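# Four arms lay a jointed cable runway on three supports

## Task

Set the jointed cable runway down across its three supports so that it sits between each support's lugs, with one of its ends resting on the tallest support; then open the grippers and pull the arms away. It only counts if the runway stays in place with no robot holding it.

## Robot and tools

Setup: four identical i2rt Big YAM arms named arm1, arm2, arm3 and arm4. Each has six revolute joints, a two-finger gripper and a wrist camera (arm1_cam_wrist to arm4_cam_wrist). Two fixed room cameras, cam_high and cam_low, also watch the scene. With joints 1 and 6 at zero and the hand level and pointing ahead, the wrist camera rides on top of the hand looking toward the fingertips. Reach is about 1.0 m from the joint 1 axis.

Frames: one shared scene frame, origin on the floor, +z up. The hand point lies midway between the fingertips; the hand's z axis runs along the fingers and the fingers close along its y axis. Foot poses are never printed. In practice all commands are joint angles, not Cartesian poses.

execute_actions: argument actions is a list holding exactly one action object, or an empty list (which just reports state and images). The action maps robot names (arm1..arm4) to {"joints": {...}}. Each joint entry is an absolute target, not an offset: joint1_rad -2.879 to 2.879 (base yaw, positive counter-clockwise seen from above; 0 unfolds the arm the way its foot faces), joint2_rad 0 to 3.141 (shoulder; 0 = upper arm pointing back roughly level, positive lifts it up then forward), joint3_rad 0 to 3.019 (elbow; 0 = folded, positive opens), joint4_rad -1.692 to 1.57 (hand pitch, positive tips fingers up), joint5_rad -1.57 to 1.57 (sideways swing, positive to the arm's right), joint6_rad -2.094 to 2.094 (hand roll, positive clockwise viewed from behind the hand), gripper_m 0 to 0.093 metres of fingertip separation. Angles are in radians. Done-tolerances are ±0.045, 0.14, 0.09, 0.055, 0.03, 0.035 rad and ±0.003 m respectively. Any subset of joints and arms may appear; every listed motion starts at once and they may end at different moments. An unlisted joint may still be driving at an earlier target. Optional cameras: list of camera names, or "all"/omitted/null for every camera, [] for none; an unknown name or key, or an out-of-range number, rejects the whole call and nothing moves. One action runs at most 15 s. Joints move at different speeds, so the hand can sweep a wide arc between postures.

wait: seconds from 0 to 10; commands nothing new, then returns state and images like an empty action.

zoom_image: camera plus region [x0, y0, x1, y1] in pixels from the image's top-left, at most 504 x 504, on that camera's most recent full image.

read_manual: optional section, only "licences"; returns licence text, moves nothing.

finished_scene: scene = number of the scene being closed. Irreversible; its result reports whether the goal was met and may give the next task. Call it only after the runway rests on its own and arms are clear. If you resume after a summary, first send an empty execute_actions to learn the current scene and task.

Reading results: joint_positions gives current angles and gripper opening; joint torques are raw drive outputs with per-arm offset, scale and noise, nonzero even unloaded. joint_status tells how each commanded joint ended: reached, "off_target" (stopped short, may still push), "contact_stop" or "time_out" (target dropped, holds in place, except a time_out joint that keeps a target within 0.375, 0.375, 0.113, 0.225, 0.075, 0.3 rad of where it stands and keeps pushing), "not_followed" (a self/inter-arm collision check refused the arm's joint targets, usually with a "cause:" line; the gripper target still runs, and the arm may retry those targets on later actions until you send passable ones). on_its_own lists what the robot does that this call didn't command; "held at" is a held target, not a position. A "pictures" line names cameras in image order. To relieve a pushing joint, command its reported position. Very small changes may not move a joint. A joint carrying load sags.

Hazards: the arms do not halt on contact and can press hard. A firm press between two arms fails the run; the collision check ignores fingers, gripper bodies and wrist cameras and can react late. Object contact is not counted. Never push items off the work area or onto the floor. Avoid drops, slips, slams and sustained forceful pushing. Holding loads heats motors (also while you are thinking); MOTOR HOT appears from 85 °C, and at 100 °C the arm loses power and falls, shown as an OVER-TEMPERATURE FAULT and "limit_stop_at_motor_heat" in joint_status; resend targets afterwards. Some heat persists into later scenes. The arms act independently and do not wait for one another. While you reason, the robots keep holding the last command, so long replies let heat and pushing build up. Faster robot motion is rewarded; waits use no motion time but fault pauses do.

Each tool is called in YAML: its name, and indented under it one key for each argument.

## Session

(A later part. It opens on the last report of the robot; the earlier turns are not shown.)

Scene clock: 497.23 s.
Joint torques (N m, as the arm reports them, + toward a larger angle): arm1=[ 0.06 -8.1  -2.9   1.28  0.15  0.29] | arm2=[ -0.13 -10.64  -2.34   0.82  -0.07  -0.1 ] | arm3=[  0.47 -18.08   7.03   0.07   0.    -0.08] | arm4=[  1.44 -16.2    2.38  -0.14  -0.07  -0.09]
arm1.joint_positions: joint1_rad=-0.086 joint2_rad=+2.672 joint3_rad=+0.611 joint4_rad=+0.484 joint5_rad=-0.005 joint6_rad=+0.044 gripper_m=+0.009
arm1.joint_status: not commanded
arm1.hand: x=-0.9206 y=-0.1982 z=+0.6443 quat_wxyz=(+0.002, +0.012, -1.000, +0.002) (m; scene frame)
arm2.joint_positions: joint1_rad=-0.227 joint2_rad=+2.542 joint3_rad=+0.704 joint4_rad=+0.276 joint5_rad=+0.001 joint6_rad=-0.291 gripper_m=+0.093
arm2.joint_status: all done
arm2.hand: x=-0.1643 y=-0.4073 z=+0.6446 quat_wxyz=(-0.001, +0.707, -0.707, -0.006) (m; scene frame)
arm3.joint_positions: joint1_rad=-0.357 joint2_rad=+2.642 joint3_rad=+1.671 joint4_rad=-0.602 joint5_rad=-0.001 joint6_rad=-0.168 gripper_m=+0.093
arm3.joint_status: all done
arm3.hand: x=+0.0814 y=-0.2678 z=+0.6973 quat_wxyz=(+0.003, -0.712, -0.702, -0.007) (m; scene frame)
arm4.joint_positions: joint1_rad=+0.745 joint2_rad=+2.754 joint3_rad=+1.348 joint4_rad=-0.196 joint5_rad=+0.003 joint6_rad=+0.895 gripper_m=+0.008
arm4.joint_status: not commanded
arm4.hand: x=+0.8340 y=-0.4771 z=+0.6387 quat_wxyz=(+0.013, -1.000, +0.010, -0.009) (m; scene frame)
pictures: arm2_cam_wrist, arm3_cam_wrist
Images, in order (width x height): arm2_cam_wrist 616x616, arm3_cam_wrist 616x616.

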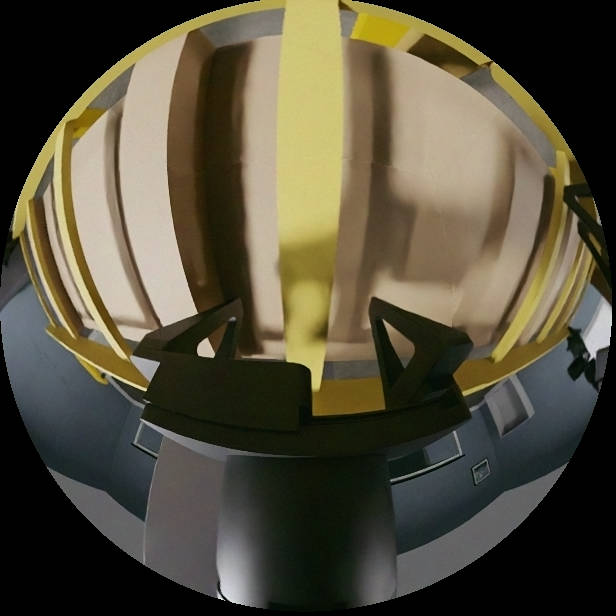

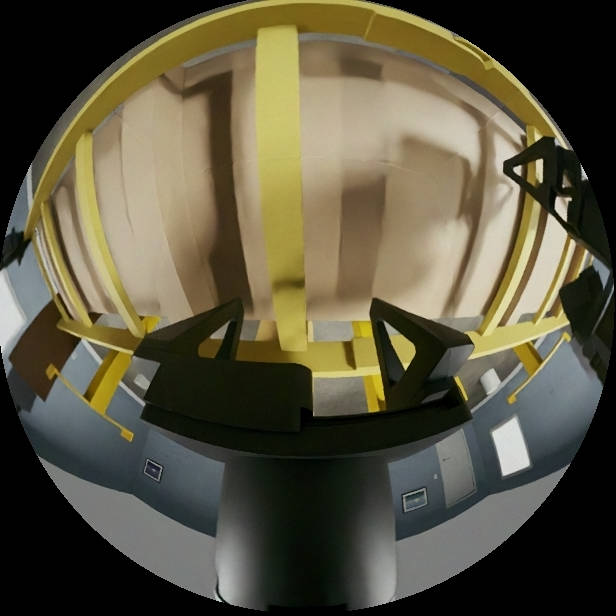

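execute_actions:
  actions:
    - {"arm3": {"joints": {"joint1_rad": -0.328, "joint2_rad": 2.742, "joint3_rad": 1.769, "joint4_rad": -0.548, "joint6_rad": -0.148}}}
  cameras: ["arm3_cam_wrist"]

Scene clock: 503.37 s.
Joint torques (N m, as the arm reports them, + toward a larger angle): arm1=[ 0.11 -8.08 -2.92  1.29  0.14  0.28] | arm2=[ -0.07 -10.86  -2.26   0.69  -0.07  -0.1 ] | arm3=[  1.14 -17.99   6.92  -0.08  -0.03  -0.1 ] | arm4=[  1.46 -16.22   2.37  -0.15  -0.06  -0.09]
arm1.joint_positions: joint1_rad=-0.086 joint2_rad=+2.672 joint3_rad=+0.611 joint4_rad=+0.484 joint5_rad=-0.005 joint6_rad=+0.044 gripper_m=+0.009
arm1.joint_status: not commanded
arm1.hand: x=-0.9206 y=-0.1982 z=+0.6443 quat_wxyz=(+0.002, +0.012, -1.000, +0.002) (m; scene frame)
arm2.joint_positions: joint1_rad=-0.227 joint2_rad=+2.542 joint3_rad=+0.704 joint4_rad=+0.276 joint5_rad=+0.001 joint6_rad=-0.291 gripper_m=+0.093
arm2.joint_status: not commanded
arm2.hand: x=-0.1643 y=-0.4073 z=+0.6446 quat_wxyz=(-0.001, +0.707, -0.707, -0.006) (m; scene frame)
arm3.joint_positions: joint1_rad=-0.339 joint2_rad=+2.747 joint3_rad=+1.749 joint4_rad=-0.555 joint5_rad=-0.001 joint6_rad=-0.160 gripper_m=+0.093
arm3.joint_status: all done
arm3.hand: x=+0.0914 y=-0.2762 z=+0.6528 quat_wxyz=(-0.002, -0.708, -0.706, +0.001) (m; scene frame)
arm4.joint_positions: joint1_rad=+0.745 joint2_rad=+2.754 joint3_rad=+1.348 joint4_rad=-0.196 joint5_rad=+0.003 joint6_rad=+0.895 gripper_m=+0.008
arm4.joint_status: not commanded
arm4.hand: x=+0.8340 y=-0.4771 z=+0.6387 quat_wxyz=(+0.013, -1.000, +0.010, -0.009) (m; scene frame)
pictures: arm3_cam_wrist
Images, in order (width x height): arm3_cam_wrist 616x616.

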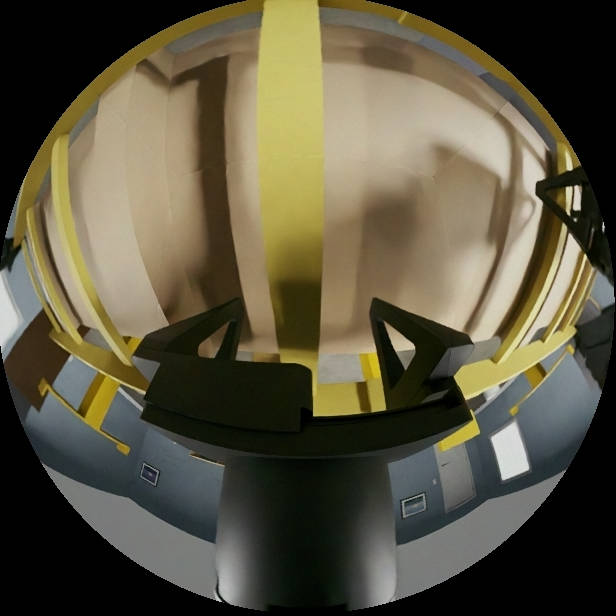

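execute_actions:
  actions:
    - {"arm3": {"joints": {"joint1_rad": -0.318, "joint2_rad": 2.768, "joint4_rad": -0.53}}}
  cameras: []

execute_actions:
  actions:
    - {"arm2": {"joints": {"gripper_m": 0.0}}, "arm3": {"joints": {"gripper_m": 0.0}}}
  cameras: ["arm2_cam_wrist", "arm3_cam_wrist"]

Scene clock: 507.77 s.
Joint torques (N m, as the arm reports them, + toward a larger angle): arm1=[-0.04 -8.09 -2.89  1.25  0.14  0.28] | arm2=[ -0.11 -10.88  -2.27   0.66  -0.07  -0.11] | arm3=[  1.5  -15.64   6.93   0.13   0.    -0.1 ] | arm4=[  1.49 -16.2    2.37  -0.15  -0.06  -0.09]
arm1.joint_positions: joint1_rad=-0.086 joint2_rad=+2.672 joint3_rad=+0.611 joint4_rad=+0.484 joint5_rad=-0.005 joint6_rad=+0.044 gripper_m=+0.009
arm1.joint_status: not commanded
arm1.hand: x=-0.9206 y=-0.1982 z=+0.6443 quat_wxyz=(+0.002, +0.012, -1.000, +0.002) (m; scene frame)
arm2.joint_positions: joint1_rad=-0.227 joint2_rad=+2.542 joint3_rad=+0.704 joint4_rad=+0.276 joint5_rad=+0.001 joint6_rad=-0.291 gripper_m=+0.093
arm2.joint_status: not commanded
arm2.hand: x=-0.1643 y=-0.4073 z=+0.6446 quat_wxyz=(-0.001, +0.707, -0.707, -0.006) (m; scene frame)
arm3.joint_positions: joint1_rad=-0.332 joint2_rad=+2.755 joint3_rad=+1.749 joint4_rad=-0.544 joint5_rad=-0.001 joint6_rad=-0.160 gripper_m=+0.093
arm3.joint_status: all done
arm3.hand: x=+0.0955 y=-0.2757 z=+0.6482 quat_wxyz=(-0.003, -0.706, -0.708, +0.002) (m; scene frame)
arm4.joint_positions: joint1_rad=+0.745 joint2_rad=+2.754 joint3_rad=+1.348 joint4_rad=-0.196 joint5_rad=+0.003 joint6_rad=+0.895 gripper_m=+0.008
arm4.joint_status: not commanded
arm4.hand: x=+0.8340 y=-0.4771 z=+0.6387 quat_wxyz=(+0.013, -1.000, +0.010, -0.009) (m; scene frame)
pictures: none
No camera images: the call's "cameras" was empty. Leave "cameras" out to get every camera's image.

Scene clock: 508.47 s.
Joint torques (N m, as the arm reports them, + toward a larger angle): arm1=[ 0.01 -8.16 -2.91  1.25  0.14  0.29] | arm2=[ -0.11 -10.95  -2.29   0.71  -0.07  -0.15] | arm3=[  0.73 -16.85   6.82   0.44  -0.03  -0.01] | arm4=[  1.41 -16.24   2.37  -0.16  -0.06  -0.09]
arm1.joint_positions: joint1_rad=-0.086 joint2_rad=+2.672 joint3_rad=+0.611 joint4_rad=+0.484 joint5_rad=-0.005 joint6_rad=+0.044 gripper_m=+0.009
arm1.joint_status: not commanded
arm1.hand: x=-0.9206 y=-0.1982 z=+0.6443 quat_wxyz=(+0.002, +0.012, -1.000, +0.002) (m; scene frame)
arm2.joint_positions: joint1_rad=-0.227 joint2_rad=+2.542 joint3_rad=+0.704 joint4_rad=+0.276 joint5_rad=+0.000 joint6_rad=-0.286 gripper_m=+0.024
arm2.joint_status: gripper_m off_target (ended at +0.024, target +0.000)
arm2.hand: x=-0.1644 y=-0.4073 z=+0.6446 quat_wxyz=(-0.001, +0.706, -0.708, -0.006) (m; scene frame)
arm3.joint_positions: joint1_rad=-0.331 joint2_rad=+2.755 joint3_rad=+1.749 joint4_rad=-0.543 joint5_rad=-0.001 joint6_rad=-0.163 gripper_m=+0.024
arm3.joint_status: gripper_m off_target (ended at +0.024, target +0.000)
arm3.hand: x=+0.0965 y=-0.2758 z=+0.6480 quat_wxyz=(-0.004, -0.705, -0.709, +0.003) (m; scene frame)
arm4.joint_positions: joint1_rad=+0.745 joint2_rad=+2.754 joint3_rad=+1.348 joint4_rad=-0.196 joint5_rad=+0.003 joint6_rad=+0.895 gripper_m=+0.008
arm4.joint_status: not commanded
arm4.hand: x=+0.8340 y=-0.4771 z=+0.6387 quat_wxyz=(+0.013, -1.000, +0.010, -0.009) (m; scene frame)
pictures: arm2_cam_wrist, arm3_cam_wrist
Images, in order (width x height): arm2_cam_wrist 616x616, arm3_cam_wrist 616x616.

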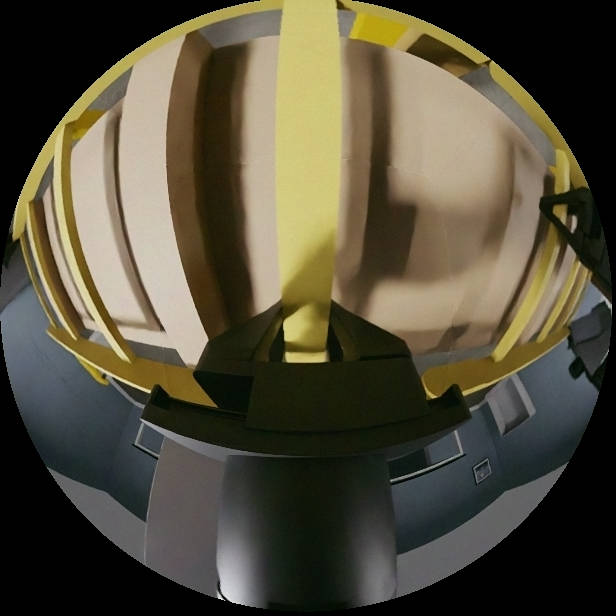

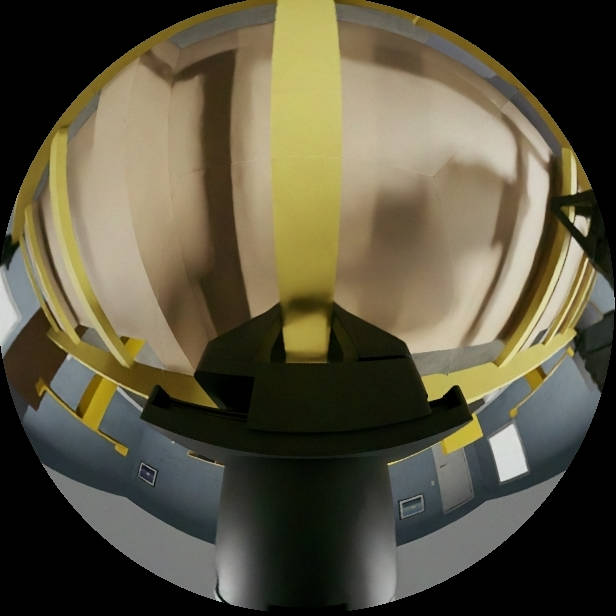

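execute_actions:
  actions:
    - {"arm1": {"joints": {"joint2_rad": 2.328, "joint3_rad": 0.4175, "joint4_rad": 0.354}}, "arm2": {"joints": {"joint2_rad": 2.156, "joint3_rad": 0.563, "joint4_rad": 0.109}}, "arm3": {"joints": {"joint2_rad": 2.45, "joint3_rad": 1.72, "joint4_rad": -0.635}}, "arm4": {"joints": {"joint2_rad": 2.42, "joint3_rad": 1.207, "joint4_rad": -0.21}}}
  cameras: ["cam_high", "cam_low"]

Scene clock: 531.13 s.
Joint torques (N m, as the arm reports them, + toward a larger angle): arm1=[  0.06 -11.02  -3.82   0.73  -0.34   0.18] | arm2=[  0.08 -15.95  -0.59   0.4    0.28  -0.27] | arm3=[  0.93 -27.     9.37  -0.22   0.16  -0.17] | arm4=[  0.43 -21.97   4.52   0.29   0.76  -0.28]
arm1.joint_positions: joint1_rad=-0.086 joint2_rad=+2.368 joint3_rad=+0.444 joint4_rad=+0.353 joint5_rad=+0.006 joint6_rad=+0.054 gripper_m=+0.009
arm1.joint_status: all done
arm1.hand: x=-0.9214 y=-0.1993 z=+0.7282 quat_wxyz=(-0.002, +0.007, -1.000, +0.007) (m; scene frame)
arm2.joint_positions: joint1_rad=-0.230 joint2_rad=+2.241 joint3_rad=+0.556 joint4_rad=+0.105 joint5_rad=-0.010 joint6_rad=-0.275 gripper_m=+0.024
arm2.joint_status: all done
arm2.hand: x=-0.1668 y=-0.4161 z=+0.7304 quat_wxyz=(+0.009, +0.700, -0.714, -0.006) (m; scene frame)
arm3.joint_positions: joint1_rad=-0.330 joint2_rad=+2.588 joint3_rad=+1.681 joint4_rad=-0.637 joint5_rad=-0.004 joint6_rad=-0.150 gripper_m=+0.024
arm3.joint_status: all done
arm3.hand: x=+0.0950 y=-0.2904 z=+0.7309 quat_wxyz=(-0.006, -0.709, -0.705, +0.004) (m; scene frame)
arm4.joint_positions: joint1_rad=+0.759 joint2_rad=+2.501 joint3_rad=+1.190 joint4_rad=-0.218 joint5_rad=-0.021 joint6_rad=+0.917 gripper_m=+0.008
arm4.joint_status: all done
arm4.hand: x=+0.8283 y=-0.5005 z=+0.7383 quat_wxyz=(-0.023, -1.000, +0.014, +0.005) (m; scene frame)
pictures: cam_high, cam_low
Images, in order (width x height): cam_high 504x504, cam_low 504x504.

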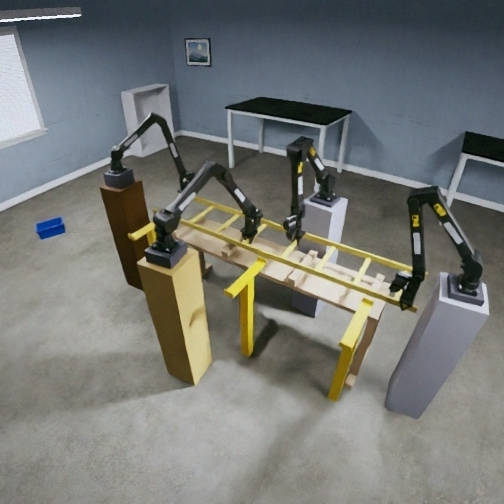

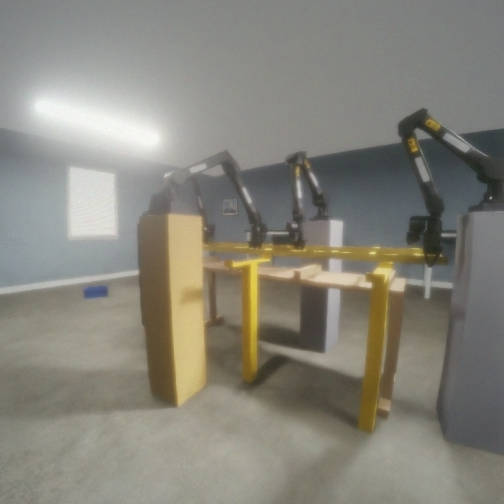

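execute_actions:
  actions:
    - {"arm1": {"joints": {"joint2_rad": 1.815, "joint3_rad": 0.333, "joint4_rad": -0.045}}, "arm2": {"joints": {"joint2_rad": 1.739, "joint3_rad": 0.526, "joint4_rad": -0.243}}, "arm3": {"joints": {"joint2_rad": 2.226, "joint3_rad": 1.62, "joint4_rad": -0.78}}, "arm4": {"joints": {"joint2_rad": 2.174, "joint3_rad": 1.087, "joint4_rad": -0.37}}}
  cameras: ["arm3_cam_wrist", "arm4_cam_wrist", "cam_high", "cam_low"]

Scene clock: 547.23 s.
Joint torques (N m, as the arm reports them, + toward a larger angle): arm1=[-0.15 -9.5   0.84  0.53 -0.4   0.22] | arm2=[  0.08 -14.97   3.92   0.15   0.3   -0.22] | arm3=[  0.43 -25.86  10.46  -0.49   0.17  -0.19] | arm4=[  0.94 -20.05   5.92  -0.02   0.55  -0.2 ]
arm1.joint_positions: joint1_rad=-0.083 joint2_rad=+1.861 joint3_rad=+0.335 joint4_rad=-0.042 joint5_rad=+0.006 joint6_rad=+0.051 gripper_m=+0.009
arm1.joint_status: all done
arm1.hand: x=-0.9171 y=-0.1976 z=+0.8325 quat_wxyz=(-0.003, +0.011, -1.000, +0.007) (m; scene frame)
arm2.joint_positions: joint1_rad=-0.230 joint2_rad=+1.829 joint3_rad=+0.491 joint4_rad=-0.240 joint5_rad=-0.010 joint6_rad=-0.280 gripper_m=+0.024
arm2.joint_status: all done
arm2.hand: x=-0.1643 y=-0.4105 z=+0.8325 quat_wxyz=(+0.008, +0.702, -0.712, -0.007) (m; scene frame)
arm3.joint_positions: joint1_rad=-0.328 joint2_rad=+2.372 joint3_rad=+1.581 joint4_rad=-0.775 joint5_rad=-0.005 joint6_rad=-0.155 gripper_m=+0.024
arm3.joint_status: joint2_rad time_out (moved -0.217 of -0.362); the others done
arm3.on_its_own: joint2_rad reads +2.372 and still pushes toward +2.226 since a time_out
arm3.hand: x=+0.0973 y=-0.2814 z=+0.8340 quat_wxyz=(+0.000, -0.707, -0.707, -0.005) (m; scene frame)
arm4.joint_positions: joint1_rad=+0.752 joint2_rad=+2.241 joint3_rad=+1.067 joint4_rad=-0.371 joint5_rad=-0.015 joint6_rad=+0.906 gripper_m=+0.008
arm4.joint_status: all done
arm4.hand: x=+0.8319 y=-0.4895 z=+0.8373 quat_wxyz=(-0.014, -1.000, +0.012, +0.002) (m; scene frame)
pictures: arm3_cam_wrist, arm4_cam_wrist, cam_high, cam_low
Images, in order (width x height): arm3_cam_wrist 616x616, arm4_cam_wrist 616x616, cam_high 504x504, cam_low 504x504.

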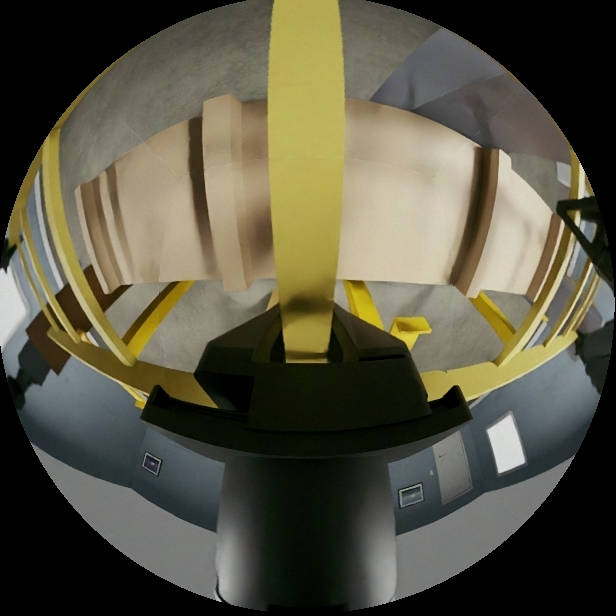

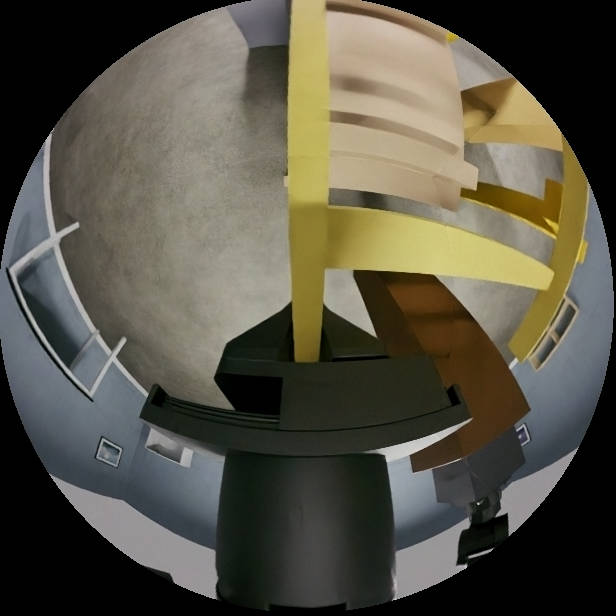

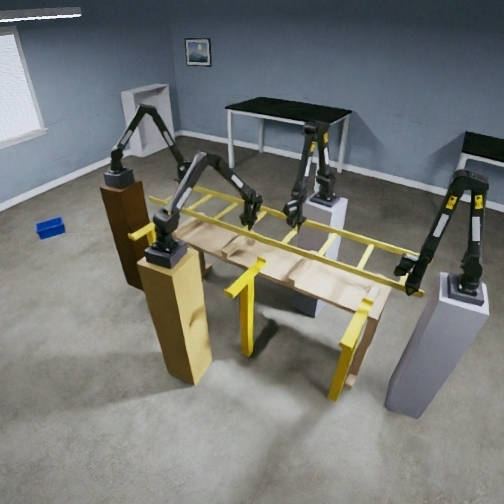

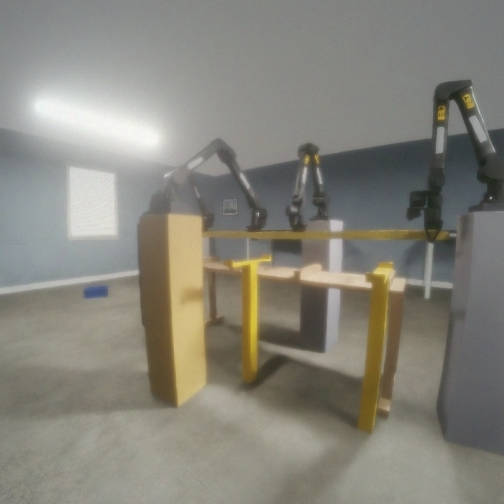

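execute_actions:
  actions: []

Scene clock: 570.57 s.
Joint torques (N m, as the arm reports them, + toward a larger angle): arm1=[-0.11 -9.42  0.82  0.53 -0.39  0.22] | arm2=[  0.12 -14.93   3.93   0.17   0.3   -0.23] | arm3=[  1.28 -26.02  10.38  -0.68   0.15  -0.15] | arm4=[  0.94 -20.03   5.91  -0.02   0.55  -0.19]
arm1.joint_positions: joint1_rad=-0.083 joint2_rad=+1.861 joint3_rad=+0.335 joint4_rad=-0.042 joint5_rad=+0.006 joint6_rad=+0.051 gripper_m=+0.009
arm1.joint_status: all done
arm1.hand: x=-0.9171 y=-0.1976 z=+0.8325 quat_wxyz=(-0.003, +0.011, -1.000, +0.007) (m; scene frame)
arm2.joint_positions: joint1_rad=-0.230 joint2_rad=+1.829 joint3_rad=+0.491 joint4_rad=-0.240 joint5_rad=-0.010 joint6_rad=-0.280 gripper_m=+0.024
arm2.joint_status: all done
arm2.hand: x=-0.1643 y=-0.4105 z=+0.8325 quat_wxyz=(+0.008, +0.702, -0.712, -0.007) (m; scene frame)
arm3.joint_positions: joint1_rad=-0.328 joint2_rad=+2.372 joint3_rad=+1.581 joint4_rad=-0.775 joint5_rad=-0.005 joint6_rad=-0.155 gripper_m=+0.024
arm3.joint_status: joint2_rad time_out (moved -0.217 of -0.362); the others done
arm3.on_its_own: joint2_rad reads +2.372 and still pushes toward +2.226 since a time_out
arm3.hand: x=+0.0973 y=-0.2814 z=+0.8340 quat_wxyz=(+0.000, -0.707, -0.707, -0.005) (m; scene frame)
arm4.joint_positions: joint1_rad=+0.752 joint2_rad=+2.241 joint3_rad=+1.067 joint4_rad=-0.371 joint5_rad=-0.015 joint6_rad=+0.906 gripper_m=+0.008
arm4.joint_status: all done
arm4.hand: x=+0.8319 y=-0.4895 z=+0.8373 quat_wxyz=(-0.014, -1.000, +0.012, +0.002) (m; scene frame)
pictures: arm1_cam_wrist, arm2_cam_wrist, arm3_cam_wrist, arm4_cam_wrist, cam_high, cam_low
Images, in order (width x height): arm1_cam_wrist 616x616, arm2_cam_wrist 616x616, arm3_cam_wrist 616x616, arm4_cam_wrist 616x616, cam_high 504x504, cam_low 504x504.

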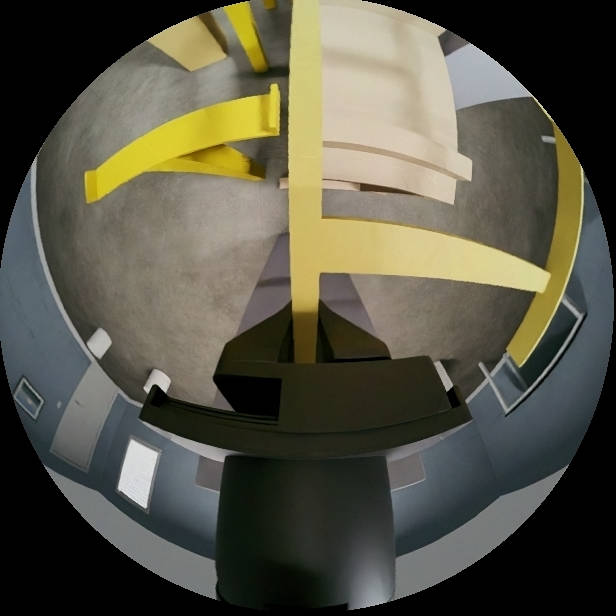

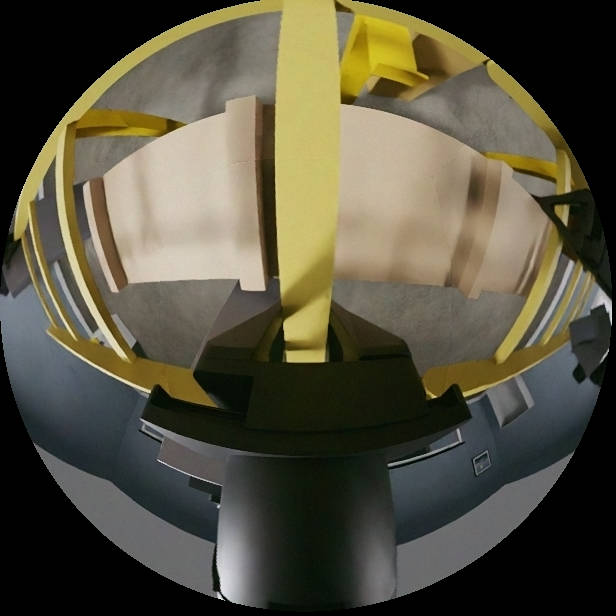

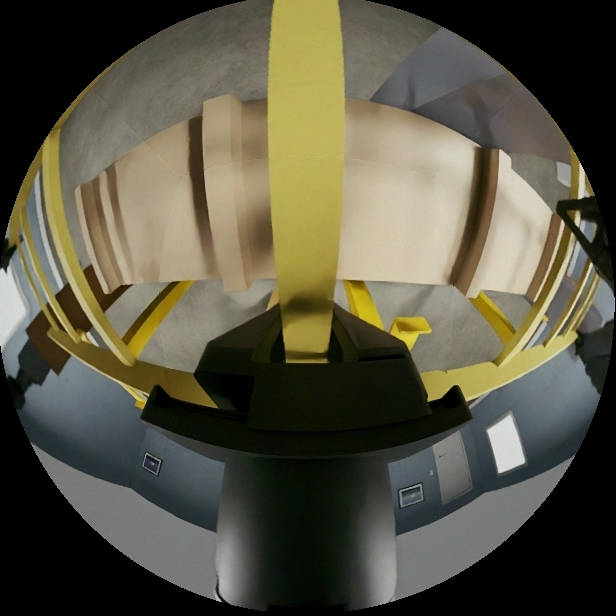

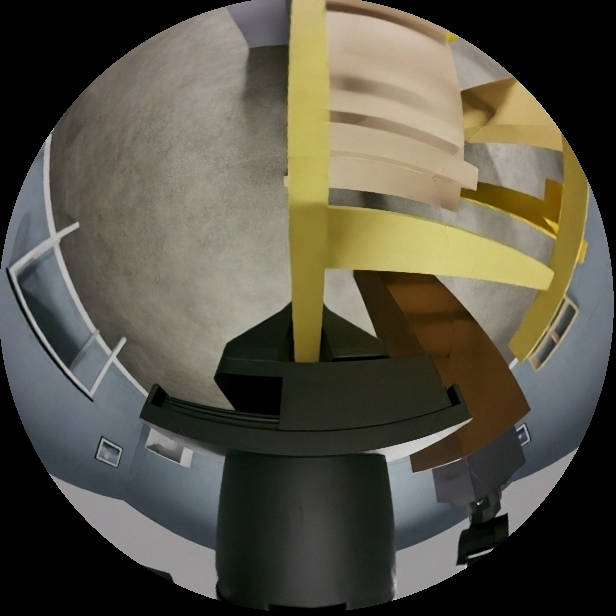

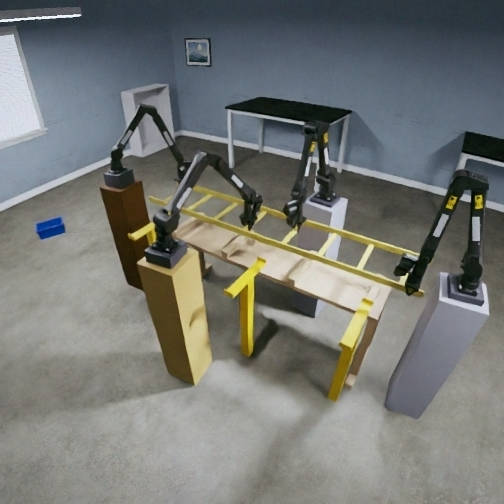

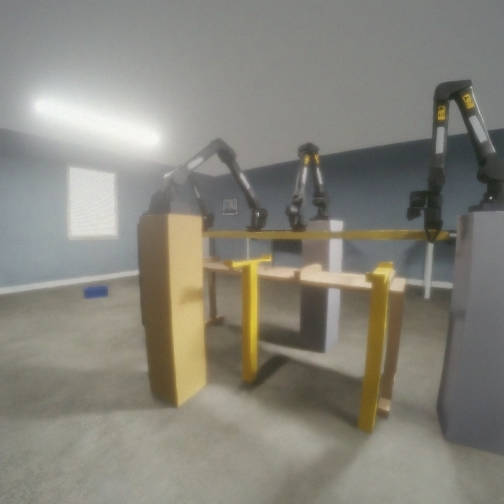

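execute_actions:
  actions:
    - {"arm1":{"joints":{"joint2_rad":1.568,"joint3_rad":0.348,"joint4_rad":-0.283}},"arm2":{"joints":{"joint2_rad":1.551,"joint3_rad":0.542,"joint4_rad":-0.415}},"arm3":{"joints":{"joint2_rad":2.143,"joint3_rad":1.615,"joint4_rad":-0.855}},"arm4":{"joints":{"joint1_rad":0.745,"joint2_rad":2.055,"joint3_rad":1.075,"joint4_rad":-0.49}}}
  cameras: []

execute_actions:
  actions:
    - {"arm1":{"joints":{"joint2_rad":1.325,"joint3_rad":0.391,"joint4_rad":-0.548}},"arm2":{"joints":{"joint2_rad":1.37,"joint3_rad":0.59,"joint4_rad":-0.622}},"arm3":{"joints":{"joint2_rad":2.061,"joint3_rad":1.625,"joint4_rad":-0.94}},"arm4":{"joints":{"joint2_rad":1.937,"joint3_rad":1.074,"joint4_rad":-0.60}}}
  cameras: ["arm4_cam_wrist","cam_high"]

Scene clock: 647.40 s.
Joint torques (N m, as the arm reports them, + toward a larger angle): arm1=[-0.07 -8.25  4.    0.69 -0.3   0.2 ] | arm2=[  0.06 -13.83   6.62   0.43   0.38  -0.23] | arm3=[  1.15 -26.23  11.3   -0.18   0.13  -0.15] | arm4=[  0.76 -20.51   6.55  -0.28   0.49  -0.22]
arm1.joint_positions: joint1_rad=-0.083 joint2_rad=+1.613 joint3_rad=+0.330 joint4_rad=-0.284 joint5_rad=+0.004 joint6_rad=+0.052 gripper_m=+0.009
arm1.joint_status: all done
arm1.hand: x=-0.9147 y=-0.1967 z=+0.8800 quat_wxyz=(-0.004, +0.010, -1.000, +0.006) (m; scene frame)
arm2.joint_positions: joint1_rad=-0.230 joint2_rad=+1.638 joint3_rad=+0.487 joint4_rad=-0.419 joint5_rad=-0.012 joint6_rad=-0.279 gripper_m=+0.024
arm2.joint_status: all done
arm2.hand: x=-0.1640 y=-0.4100 z=+0.8799 quat_wxyz=(+0.005, +0.702, -0.712, -0.010) (m; scene frame)
arm3.joint_positions: joint1_rad=-0.327 joint2_rad=+2.286 joint3_rad=+1.571 joint4_rad=-0.857 joint5_rad=-0.004 joint6_rad=-0.153 gripper_m=+0.024
arm3.joint_status: joint2_rad time_out (moved -0.086 of -0.229); the others done
arm3.on_its_own: joint2_rad reads +2.286 and still pushes toward +2.143 since a time_out
arm3.hand: x=+0.0977 y=-0.2809 z=+0.8816 quat_wxyz=(+0.002, -0.707, -0.707, -0.007) (m; scene frame)
arm4.joint_positions: joint1_rad=+0.754 joint2_rad=+2.133 joint3_rad=+1.056 joint4_rad=-0.485 joint5_rad=-0.013 joint6_rad=+0.910 gripper_m=+0.008
arm4.joint_status: all done
arm4.hand: x=+0.8320 y=-0.4906 z=+0.8833 quat_wxyz=(-0.008, -1.000, +0.013, -0.002) (m; scene frame)
pictures: none
No camera images: the call's "cameras" was empty. Leave "cameras" out to get every camera's image.

not run: a stop came earlier in this reply.

execute_actions:
  actions:
    - {"arm1":{"joints":{"joint2_rad":1.325,"joint3_rad":0.391,"joint4_rad":-0.548}},"arm2":{"joints":{"joint2_rad":1.37,"joint3_rad":0.59,"joint4_rad":-0.622}},"arm3":{"joints":{"joint2_rad":2.061,"joint3_rad":1.625,"joint4_rad":-0.94}},"arm4":{"joints":{"joint1_rad":0.735,"joint2_rad":1.93,"joint3_rad":1.06,"joint4_rad":-0.60}}}
  cameras: ["arm4_cam_wrist","cam_high"]

Scene clock: 651.13 s.
Joint torques (N m, as the arm reports them, + toward a larger angle): arm1=[-0.15 -6.34  7.89 -0.07 -0.67  0.2 ] | arm2=[  0.09 -11.77  10.28   0.16   0.54  -0.24] | arm3=[  0.75 -25.12  12.65  -0.21   0.05  -0.18] | arm4=[  0.02 -19.69   7.37  -0.31   0.55  -0.22]
arm1.joint_positions: joint1_rad=-0.083 joint2_rad=+1.360 joint3_rad=+0.345 joint4_rad=-0.531 joint5_rad=+0.012 joint6_rad=+0.052 gripper_m=+0.009
arm1.joint_status: all done
arm1.hand: x=-0.9139 y=-0.1975 z=+0.9308 quat_wxyz=(-0.014, +0.010, -1.000, +0.010) (m; scene frame)
arm2.joint_positions: joint1_rad=-0.230 joint2_rad=+1.441 joint3_rad=+0.502 joint4_rad=-0.616 joint5_rad=-0.017 joint6_rad=-0.279 gripper_m=+0.024
arm2.joint_status: all done
arm2.hand: x=-0.1646 y=-0.4110 z=+0.9315 quat_wxyz=(+0.000, +0.702, -0.712, -0.015) (m; scene frame)
arm3.joint_positions: joint1_rad=-0.327 joint2_rad=+2.198 joint3_rad=+1.571 joint4_rad=-0.942 joint5_rad=-0.002 joint6_rad=-0.154 gripper_m=+0.024
arm3.joint_status: all done
arm3.hand: x=+0.0978 y=-0.2809 z=+0.9337 quat_wxyz=(+0.002, -0.707, -0.707, -0.006) (m; scene frame)
arm4.joint_positions: joint1_rad=+0.754 joint2_rad=+2.003 joint3_rad=+1.042 joint4_rad=-0.594 joint5_rad=-0.015 joint6_rad=+0.909 gripper_m=+0.008
arm4.joint_status: all done
arm4.hand: x=+0.8320 y=-0.4905 z=+0.9373 quat_wxyz=(-0.011, -1.000, +0.013, -0.001) (m; scene frame)
pictures: arm4_cam_wrist, cam_high
Images, in order (width x height): arm4_cam_wrist 616x616, cam_high 504x504.

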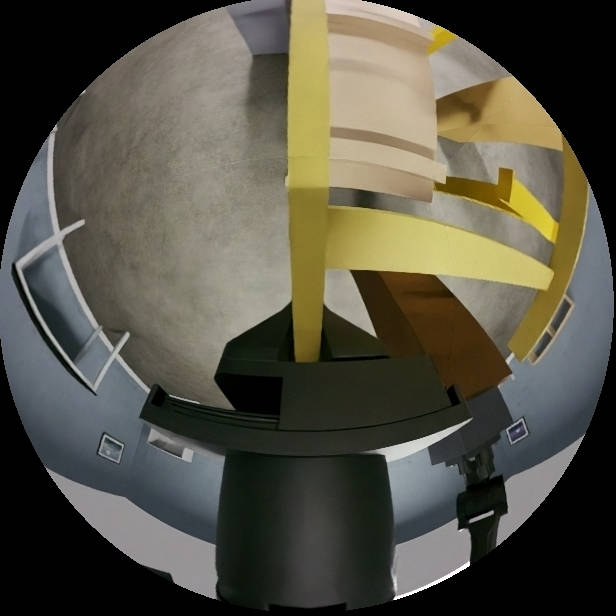

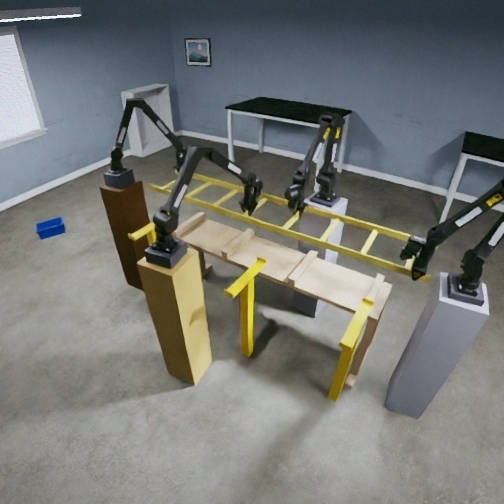

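execute_actions:
  actions:
    - {"arm1":{"joints":{"joint1_rad":0.305,"joint2_rad":1.391,"joint3_rad":0.458,"joint4_rad":-0.56,"joint6_rad":0.452}},"arm2":{"joints":{"joint1_rad":-0.155,"joint2_rad":1.546,"joint3_rad":0.825,"joint4_rad":-0.675,"joint6_rad":-0.219}},"arm3":{"joints":{"joint1_rad":-0.354,"joint2_rad":1.894,"joint3_rad":1.299,"joint4_rad":-0.79,"joint6_rad":-0.177}},"arm4":{"joints":{"joint1_rad":0.61,"joint2_rad":1.851,"joint3_rad":0.87,"joint4_rad":-0.51,"joint6_rad":0.746}}}
  cameras: []

execute_actions:
  actions:
    - {"arm1":{"joints":{"joint1_rad":0.59,"joint2_rad":1.494,"joint3_rad":0.594,"joint4_rad":-0.575,"joint6_rad":0.738}},"arm2":{"joints":{"joint1_rad":-0.111,"joint2_rad":1.703,"joint3_rad":1.087,"joint4_rad":-0.765,"joint6_rad":-0.175}},"arm3":{"joints":{"joint1_rad":-0.39,"joint2_rad":1.747,"joint3_rad":1.012,"joint4_rad":-0.663,"joint6_rad":-0.214}},"arm4":{"joints":{"joint1_rad":0.418,"joint2_rad":1.781,"joint3_rad":0.705,"joint4_rad":-0.427,"joint6_rad":0.553}}}
  cameras: ["cam_high"]

Scene clock: 717.17 s.
Joint torques (N m, as the arm reports them, + toward a larger angle): arm1=[ 1.09 -6.19  8.03  0.64 -0.53  0.34] | arm2=[ -0.19 -15.58  10.26  -0.15   0.33  -0.16] | arm3=[  0.25 -23.09  11.03   0.38  -0.16  -0.15] | arm4=[  1.29 -17.77   6.95  -0.49   0.07  -0.14]
arm1.joint_positions: joint1_rad=+0.284 joint2_rad=+1.414 joint3_rad=+0.410 joint4_rad=-0.560 joint5_rad=+0.010 joint6_rad=+0.420 gripper_m=+0.009
arm1.joint_status: all done
arm1.hand: x=-0.9148 y=-0.1118 z=+0.9324 quat_wxyz=(-0.007, +0.010, -1.000, +0.007) (m; scene frame)
arm2.joint_positions: joint1_rad=-0.154 joint2_rad=+1.626 joint3_rad=+0.741 joint4_rad=-0.663 joint5_rad=-0.011 joint6_rad=-0.206 gripper_m=+0.024
arm2.joint_status: all done
arm2.hand: x=-0.1643 y=-0.3197 z=+0.9345 quat_wxyz=(-0.004, +0.703, -0.711, -0.015) (m; scene frame)
arm3.joint_positions: joint1_rad=-0.355 joint2_rad=+2.030 joint3_rad=+1.253 joint4_rad=-0.812 joint5_rad=+0.001 joint6_rad=-0.183 gripper_m=+0.024
arm3.joint_status: all done
arm3.hand: x=+0.0967 y=-0.1890 z=+0.9334 quat_wxyz=(+0.009, -0.706, -0.708, -0.013) (m; scene frame)
arm4.joint_positions: joint1_rad=+0.613 joint2_rad=+1.925 joint3_rad=+0.846 joint4_rad=-0.500 joint5_rad=-0.001 joint6_rad=+0.766 gripper_m=+0.008
arm4.joint_status: all done
arm4.hand: x=+0.8336 y=-0.3972 z=+0.9302 quat_wxyz=(+0.002, -1.000, +0.012, -0.003) (m; scene frame)
pictures: none
No camera images: the call's "cameras" was empty. Leave "cameras" out to get every camera's image.

Scene clock: 718.23 s.
Joint torques (N m, as the arm reports them, + toward a larger angle): arm1=[ 0.96 -8.86  7.95  0.81 -0.39  0.27] | arm2=[  0.32 -18.41  10.56  -0.26   0.27  -0.18] | arm3=[  0.03 -19.07  10.59   0.43  -0.18  -0.24] | arm4=[  1.45 -15.18   6.07  -0.33   0.02  -0.16]
arm1.joint_positions: joint1_rad=+0.575 joint2_rad=+1.527 joint3_rad=+0.549 joint4_rad=-0.578 joint5_rad=+0.007 joint6_rad=+0.712 gripper_m=+0.009
arm1.joint_status: all done
arm1.hand: x=-0.9127 y=-0.0185 z=+0.9336 quat_wxyz=(-0.009, +0.009, -1.000, +0.002) (m; scene frame)
arm2.joint_positions: joint1_rad=-0.111 joint2_rad=+1.798 joint3_rad=+1.007 joint4_rad=-0.747 joint5_rad=-0.009 joint6_rad=-0.160 gripper_m=+0.024
arm2.joint_status: all done
arm2.hand: x=-0.1631 y=-0.2265 z=+0.9378 quat_wxyz=(-0.008, +0.702, -0.712, -0.017) (m; scene frame)
arm3.joint_positions: joint1_rad=-0.389 joint2_rad=+1.871 joint3_rad=+0.961 joint4_rad=-0.685 joint5_rad=+0.004 joint6_rad=-0.214 gripper_m=+0.024
arm3.joint_status: all done
arm3.hand: x=+0.0981 y=-0.0964 z=+0.9335 quat_wxyz=(+0.011, -0.707, -0.707, -0.015) (m; scene frame)
arm4.joint_positions: joint1_rad=+0.419 joint2_rad=+1.843 joint3_rad=+0.684 joint4_rad=-0.421 joint5_rad=+0.000 joint6_rad=+0.576 gripper_m=+0.008
arm4.joint_status: all done
arm4.hand: x=+0.8350 y=-0.3068 z=+0.9317 quat_wxyz=(+0.002, -1.000, +0.013, -0.004) (m; scene frame)
pictures: cam_high
Images, in order (width x height): cam_high 504x504.

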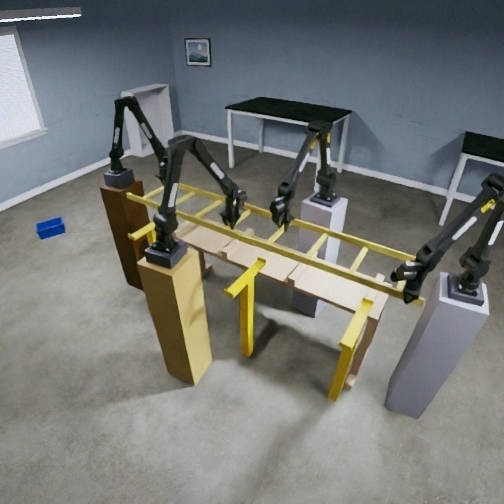

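execute_actions:
  actions:
    - {"arm1":{"joints":{"joint1_rad":0.785,"joint2_rad":1.62,"joint3_rad":0.78,"joint4_rad":-0.63,"joint6_rad":0.94}},"arm2":{"joints":{"joint1_rad":-0.082,"joint2_rad":1.88,"joint3_rad":1.372,"joint4_rad":-0.895,"joint6_rad":-0.146}},"arm3":{"joints":{"joint1_rad":-0.445,"joint2_rad":1.605,"joint3_rad":0.757,"joint4_rad":-0.54,"joint6_rad":-0.269}},"arm4":{"joints":{"joint1_rad":0.17,"joint2_rad":1.73,"joint3_rad":0.602,"joint4_rad":-0.372,"joint6_rad":0.29}}}
  cameras: []

execute_actions:
  actions:
    - {"arm1":{"joints":{"joint1_rad":0.915,"joint2_rad":1.755,"joint3_rad":1.024,"joint4_rad":-0.72,"joint6_rad":1.07}},"arm2":{"joints":{"joint1_rad":-0.06,"joint2_rad":2.078,"joint3_rad":1.736,"joint4_rad":-1.055,"joint6_rad":-0.124}},"arm3":{"joints":{"joint1_rad":-0.545,"joint2_rad":1.46,"joint3_rad":0.505,"joint4_rad":-0.46,"joint6_rad":-0.369}},"arm4":{"joints":{"joint1_rad":-0.145,"joint2_rad":1.715,"joint3_rad":0.562,"joint4_rad":-0.352,"joint6_rad":-0.03}}}

Scene clock: 730.00 s.
Joint torques (N m, as the arm reports them, + toward a larger angle): arm1=[  0.58 -11.87   8.18   0.7   -0.53   0.28] | arm2=[  0.12 -21.9   10.85  -0.77   0.24  -0.25] | arm3=[  0.88 -16.18  10.12   0.62  -0.4   -0.23] | arm4=[  1.38 -13.44   5.61  -0.16   0.1   -0.33]
arm1.joint_positions: joint1_rad=+0.772 joint2_rad=+1.663 joint3_rad=+0.735 joint4_rad=-0.632 joint5_rad=+0.011 joint6_rad=+0.914 gripper_m=+0.009
arm1.joint_status: all done
arm1.hand: x=-0.9144 y=+0.0729 z=+0.9336 quat_wxyz=(-0.009, +0.007, -1.000, +0.003) (m; scene frame)
arm2.joint_positions: joint1_rad=-0.079 joint2_rad=+1.970 joint3_rad=+1.296 joint4_rad=-0.866 joint5_rad=-0.008 joint6_rad=-0.123 gripper_m=+0.024
arm2.joint_status: all done
arm2.hand: x=-0.1650 y=-0.1377 z=+0.9400 quat_wxyz=(-0.007, +0.700, -0.714, -0.017) (m; scene frame)
arm3.joint_positions: joint1_rad=-0.448 joint2_rad=+1.727 joint3_rad=+0.701 joint4_rad=-0.561 joint5_rad=+0.007 joint6_rad=-0.268 gripper_m=+0.024
arm3.joint_status: all done
arm3.hand: x=+0.0964 y=-0.0075 z=+0.9311 quat_wxyz=(+0.010, -0.709, -0.705, -0.011) (m; scene frame)
arm4.joint_positions: joint1_rad=+0.172 joint2_rad=+1.784 joint3_rad=+0.583 joint4_rad=-0.370 joint5_rad=-0.003 joint6_rad=+0.332 gripper_m=+0.008
arm4.joint_status: joint6_rad time_out (moved -0.244 of -0.286); the others done
arm4.on_its_own: joint6_rad reads +0.332 and still pushes toward +0.290 since a time_out
arm4.hand: x=+0.8326 y=-0.2210 z=+0.9346 quat_wxyz=(-0.001, -1.000, +0.015, +0.000) (m; scene frame)
pictures: none
No camera images: the call's "cameras" was empty. Leave "cameras" out to get every camera's image.

not run: a stop came earlier in this reply.

execute_actions:
  actions:
    - {"arm1":{"joints":{"joint1_rad":0.915,"joint2_rad":1.755,"joint3_rad":1.024,"joint4_rad":-0.72,"joint6_rad":1.065}},"arm2":{"joints":{"joint1_rad":-0.06,"joint2_rad":2.085,"joint3_rad":1.736,"joint4_rad":-1.06,"joint6_rad":-0.115}},"arm3":{"joints":{"joint1_rad":-0.545,"joint2_rad":1.452,"joint3_rad":0.505,"joint4_rad":-0.46,"joint6_rad":-0.369}},"arm4":{"joints":{"joint1_rad":-0.148,"joint2_rad":1.715,"joint3_rad":0.562,"joint4_rad":-0.352,"joint6_rad":0.005}}}

Scene clock: 735.60 s.
Joint torques (N m, as the arm reports them, + toward a larger angle): arm1=[  0.44 -15.13   9.48   0.55  -0.4    0.17] | arm2=[ -0.03 -24.41  12.36  -1.2    0.05  -0.21] | arm3=[  1.01 -12.48   9.27   0.35  -0.73  -0.23] | arm4=[  0.76 -12.91   5.19  -0.16   0.    -0.13]
arm1.joint_positions: joint1_rad=+0.905 joint2_rad=+1.809 joint3_rad=+0.967 joint4_rad=-0.718 joint5_rad=+0.008 joint6_rad=+1.050 gripper_m=+0.009
arm1.joint_status: all done
arm1.hand: x=-0.9160 y=+0.1674 z=+0.9347 quat_wxyz=(-0.008, +0.005, -1.000, +0.002) (m; scene frame)
arm2.joint_positions: joint1_rad=-0.054 joint2_rad=+2.164 joint3_rad=+1.647 joint4_rad=-1.020 joint5_rad=-0.002 joint6_rad=-0.096 gripper_m=+0.024
arm2.joint_status: all done
arm2.hand: x=-0.1664 y=-0.0441 z=+0.9431 quat_wxyz=(-0.009, +0.699, -0.715, -0.015) (m; scene frame)
arm3.joint_positions: joint1_rad=-0.551 joint2_rad=+1.557 joint3_rad=+0.450 joint4_rad=-0.475 joint5_rad=+0.012 joint6_rad=-0.369 gripper_m=+0.024
arm3.joint_status: all done
arm3.hand: x=+0.0949 y=+0.0870 z=+0.9335 quat_wxyz=(+0.011, -0.710, -0.705, -0.008) (m; scene frame)
arm4.joint_positions: joint1_rad=-0.140 joint2_rad=+1.768 joint3_rad=+0.546 joint4_rad=-0.350 joint5_rad=-0.001 joint6_rad=+0.024 gripper_m=+0.008
arm4.joint_status: all done
arm4.hand: x=+0.8319 y=-0.1267 z=+0.9343 quat_wxyz=(-0.001, -1.000, +0.017, +0.000) (m; scene frame)
pictures: arm1_cam_wrist, arm2_cam_wrist, arm3_cam_wrist, arm4_cam_wrist, cam_high, cam_low
Images, in order (width x height): arm1_cam_wrist 616x616, arm2_cam_wrist 616x616, arm3_cam_wrist 616x616, arm4_cam_wrist 616x616, cam_high 504x504, cam_low 504x504.

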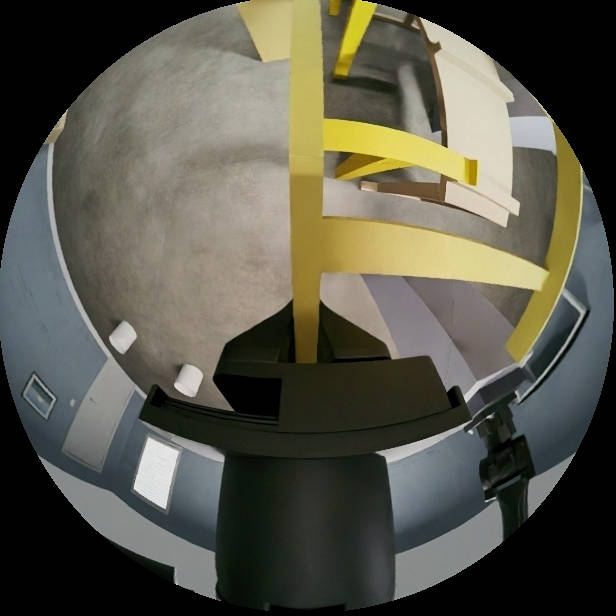

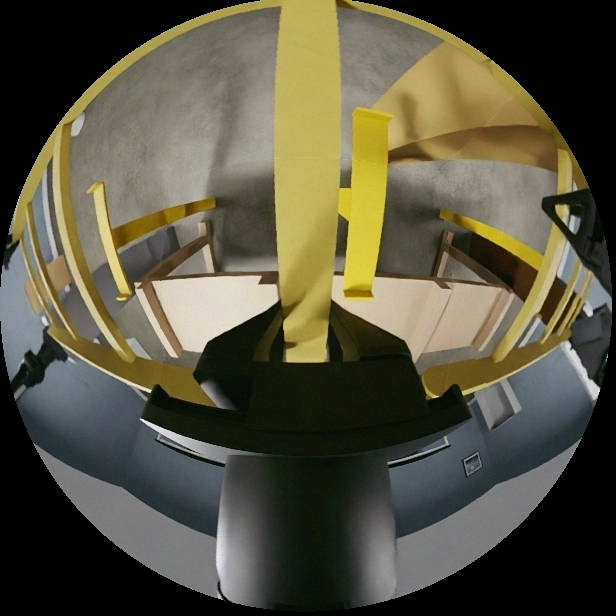

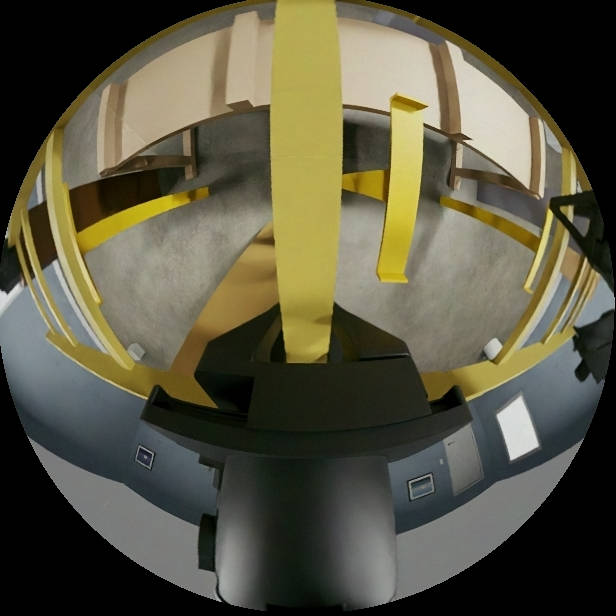

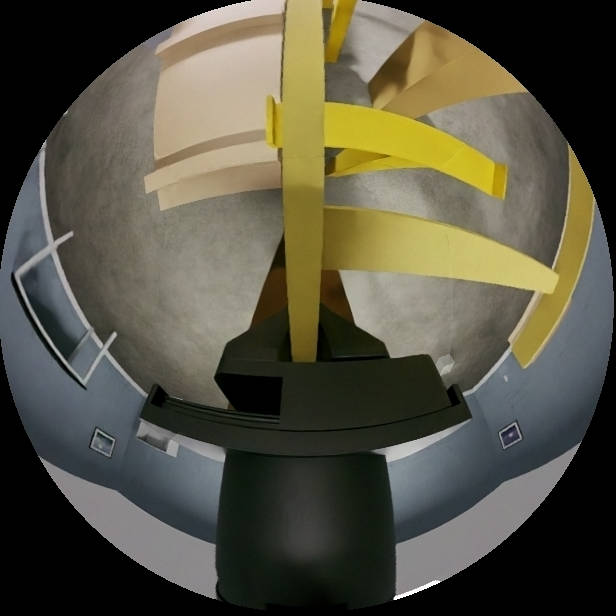

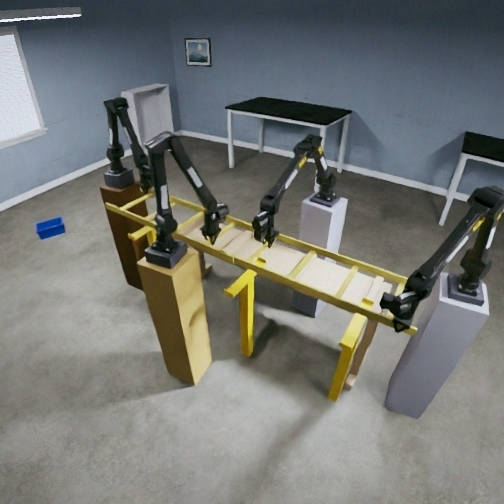

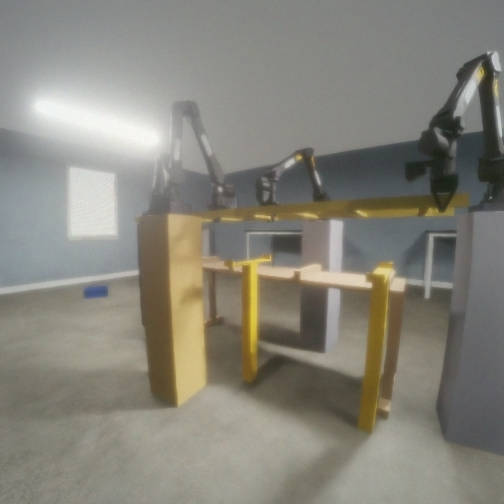

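zoom_image:
  camera: "arm1_cam_wrist"
  region: [200, 60, 500, 220]

zoom_image:
  camera: "arm4_cam_wrist"
  region: [200, 60, 520, 220]

Region (200, 60, 500, 220) of arm1_cam_wrist's 616x616 image, scaled by 1.680, with more detail than that image has; it fills the top 269 rows of this view, and the rest is white.

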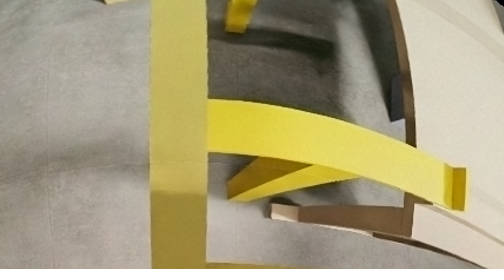

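Region (200, 60, 520, 220) of arm4_cam_wrist's 616x616 image, scaled by 1.575, with more detail than that image has.

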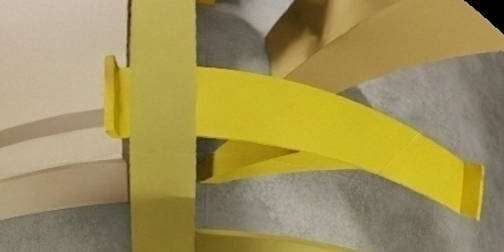

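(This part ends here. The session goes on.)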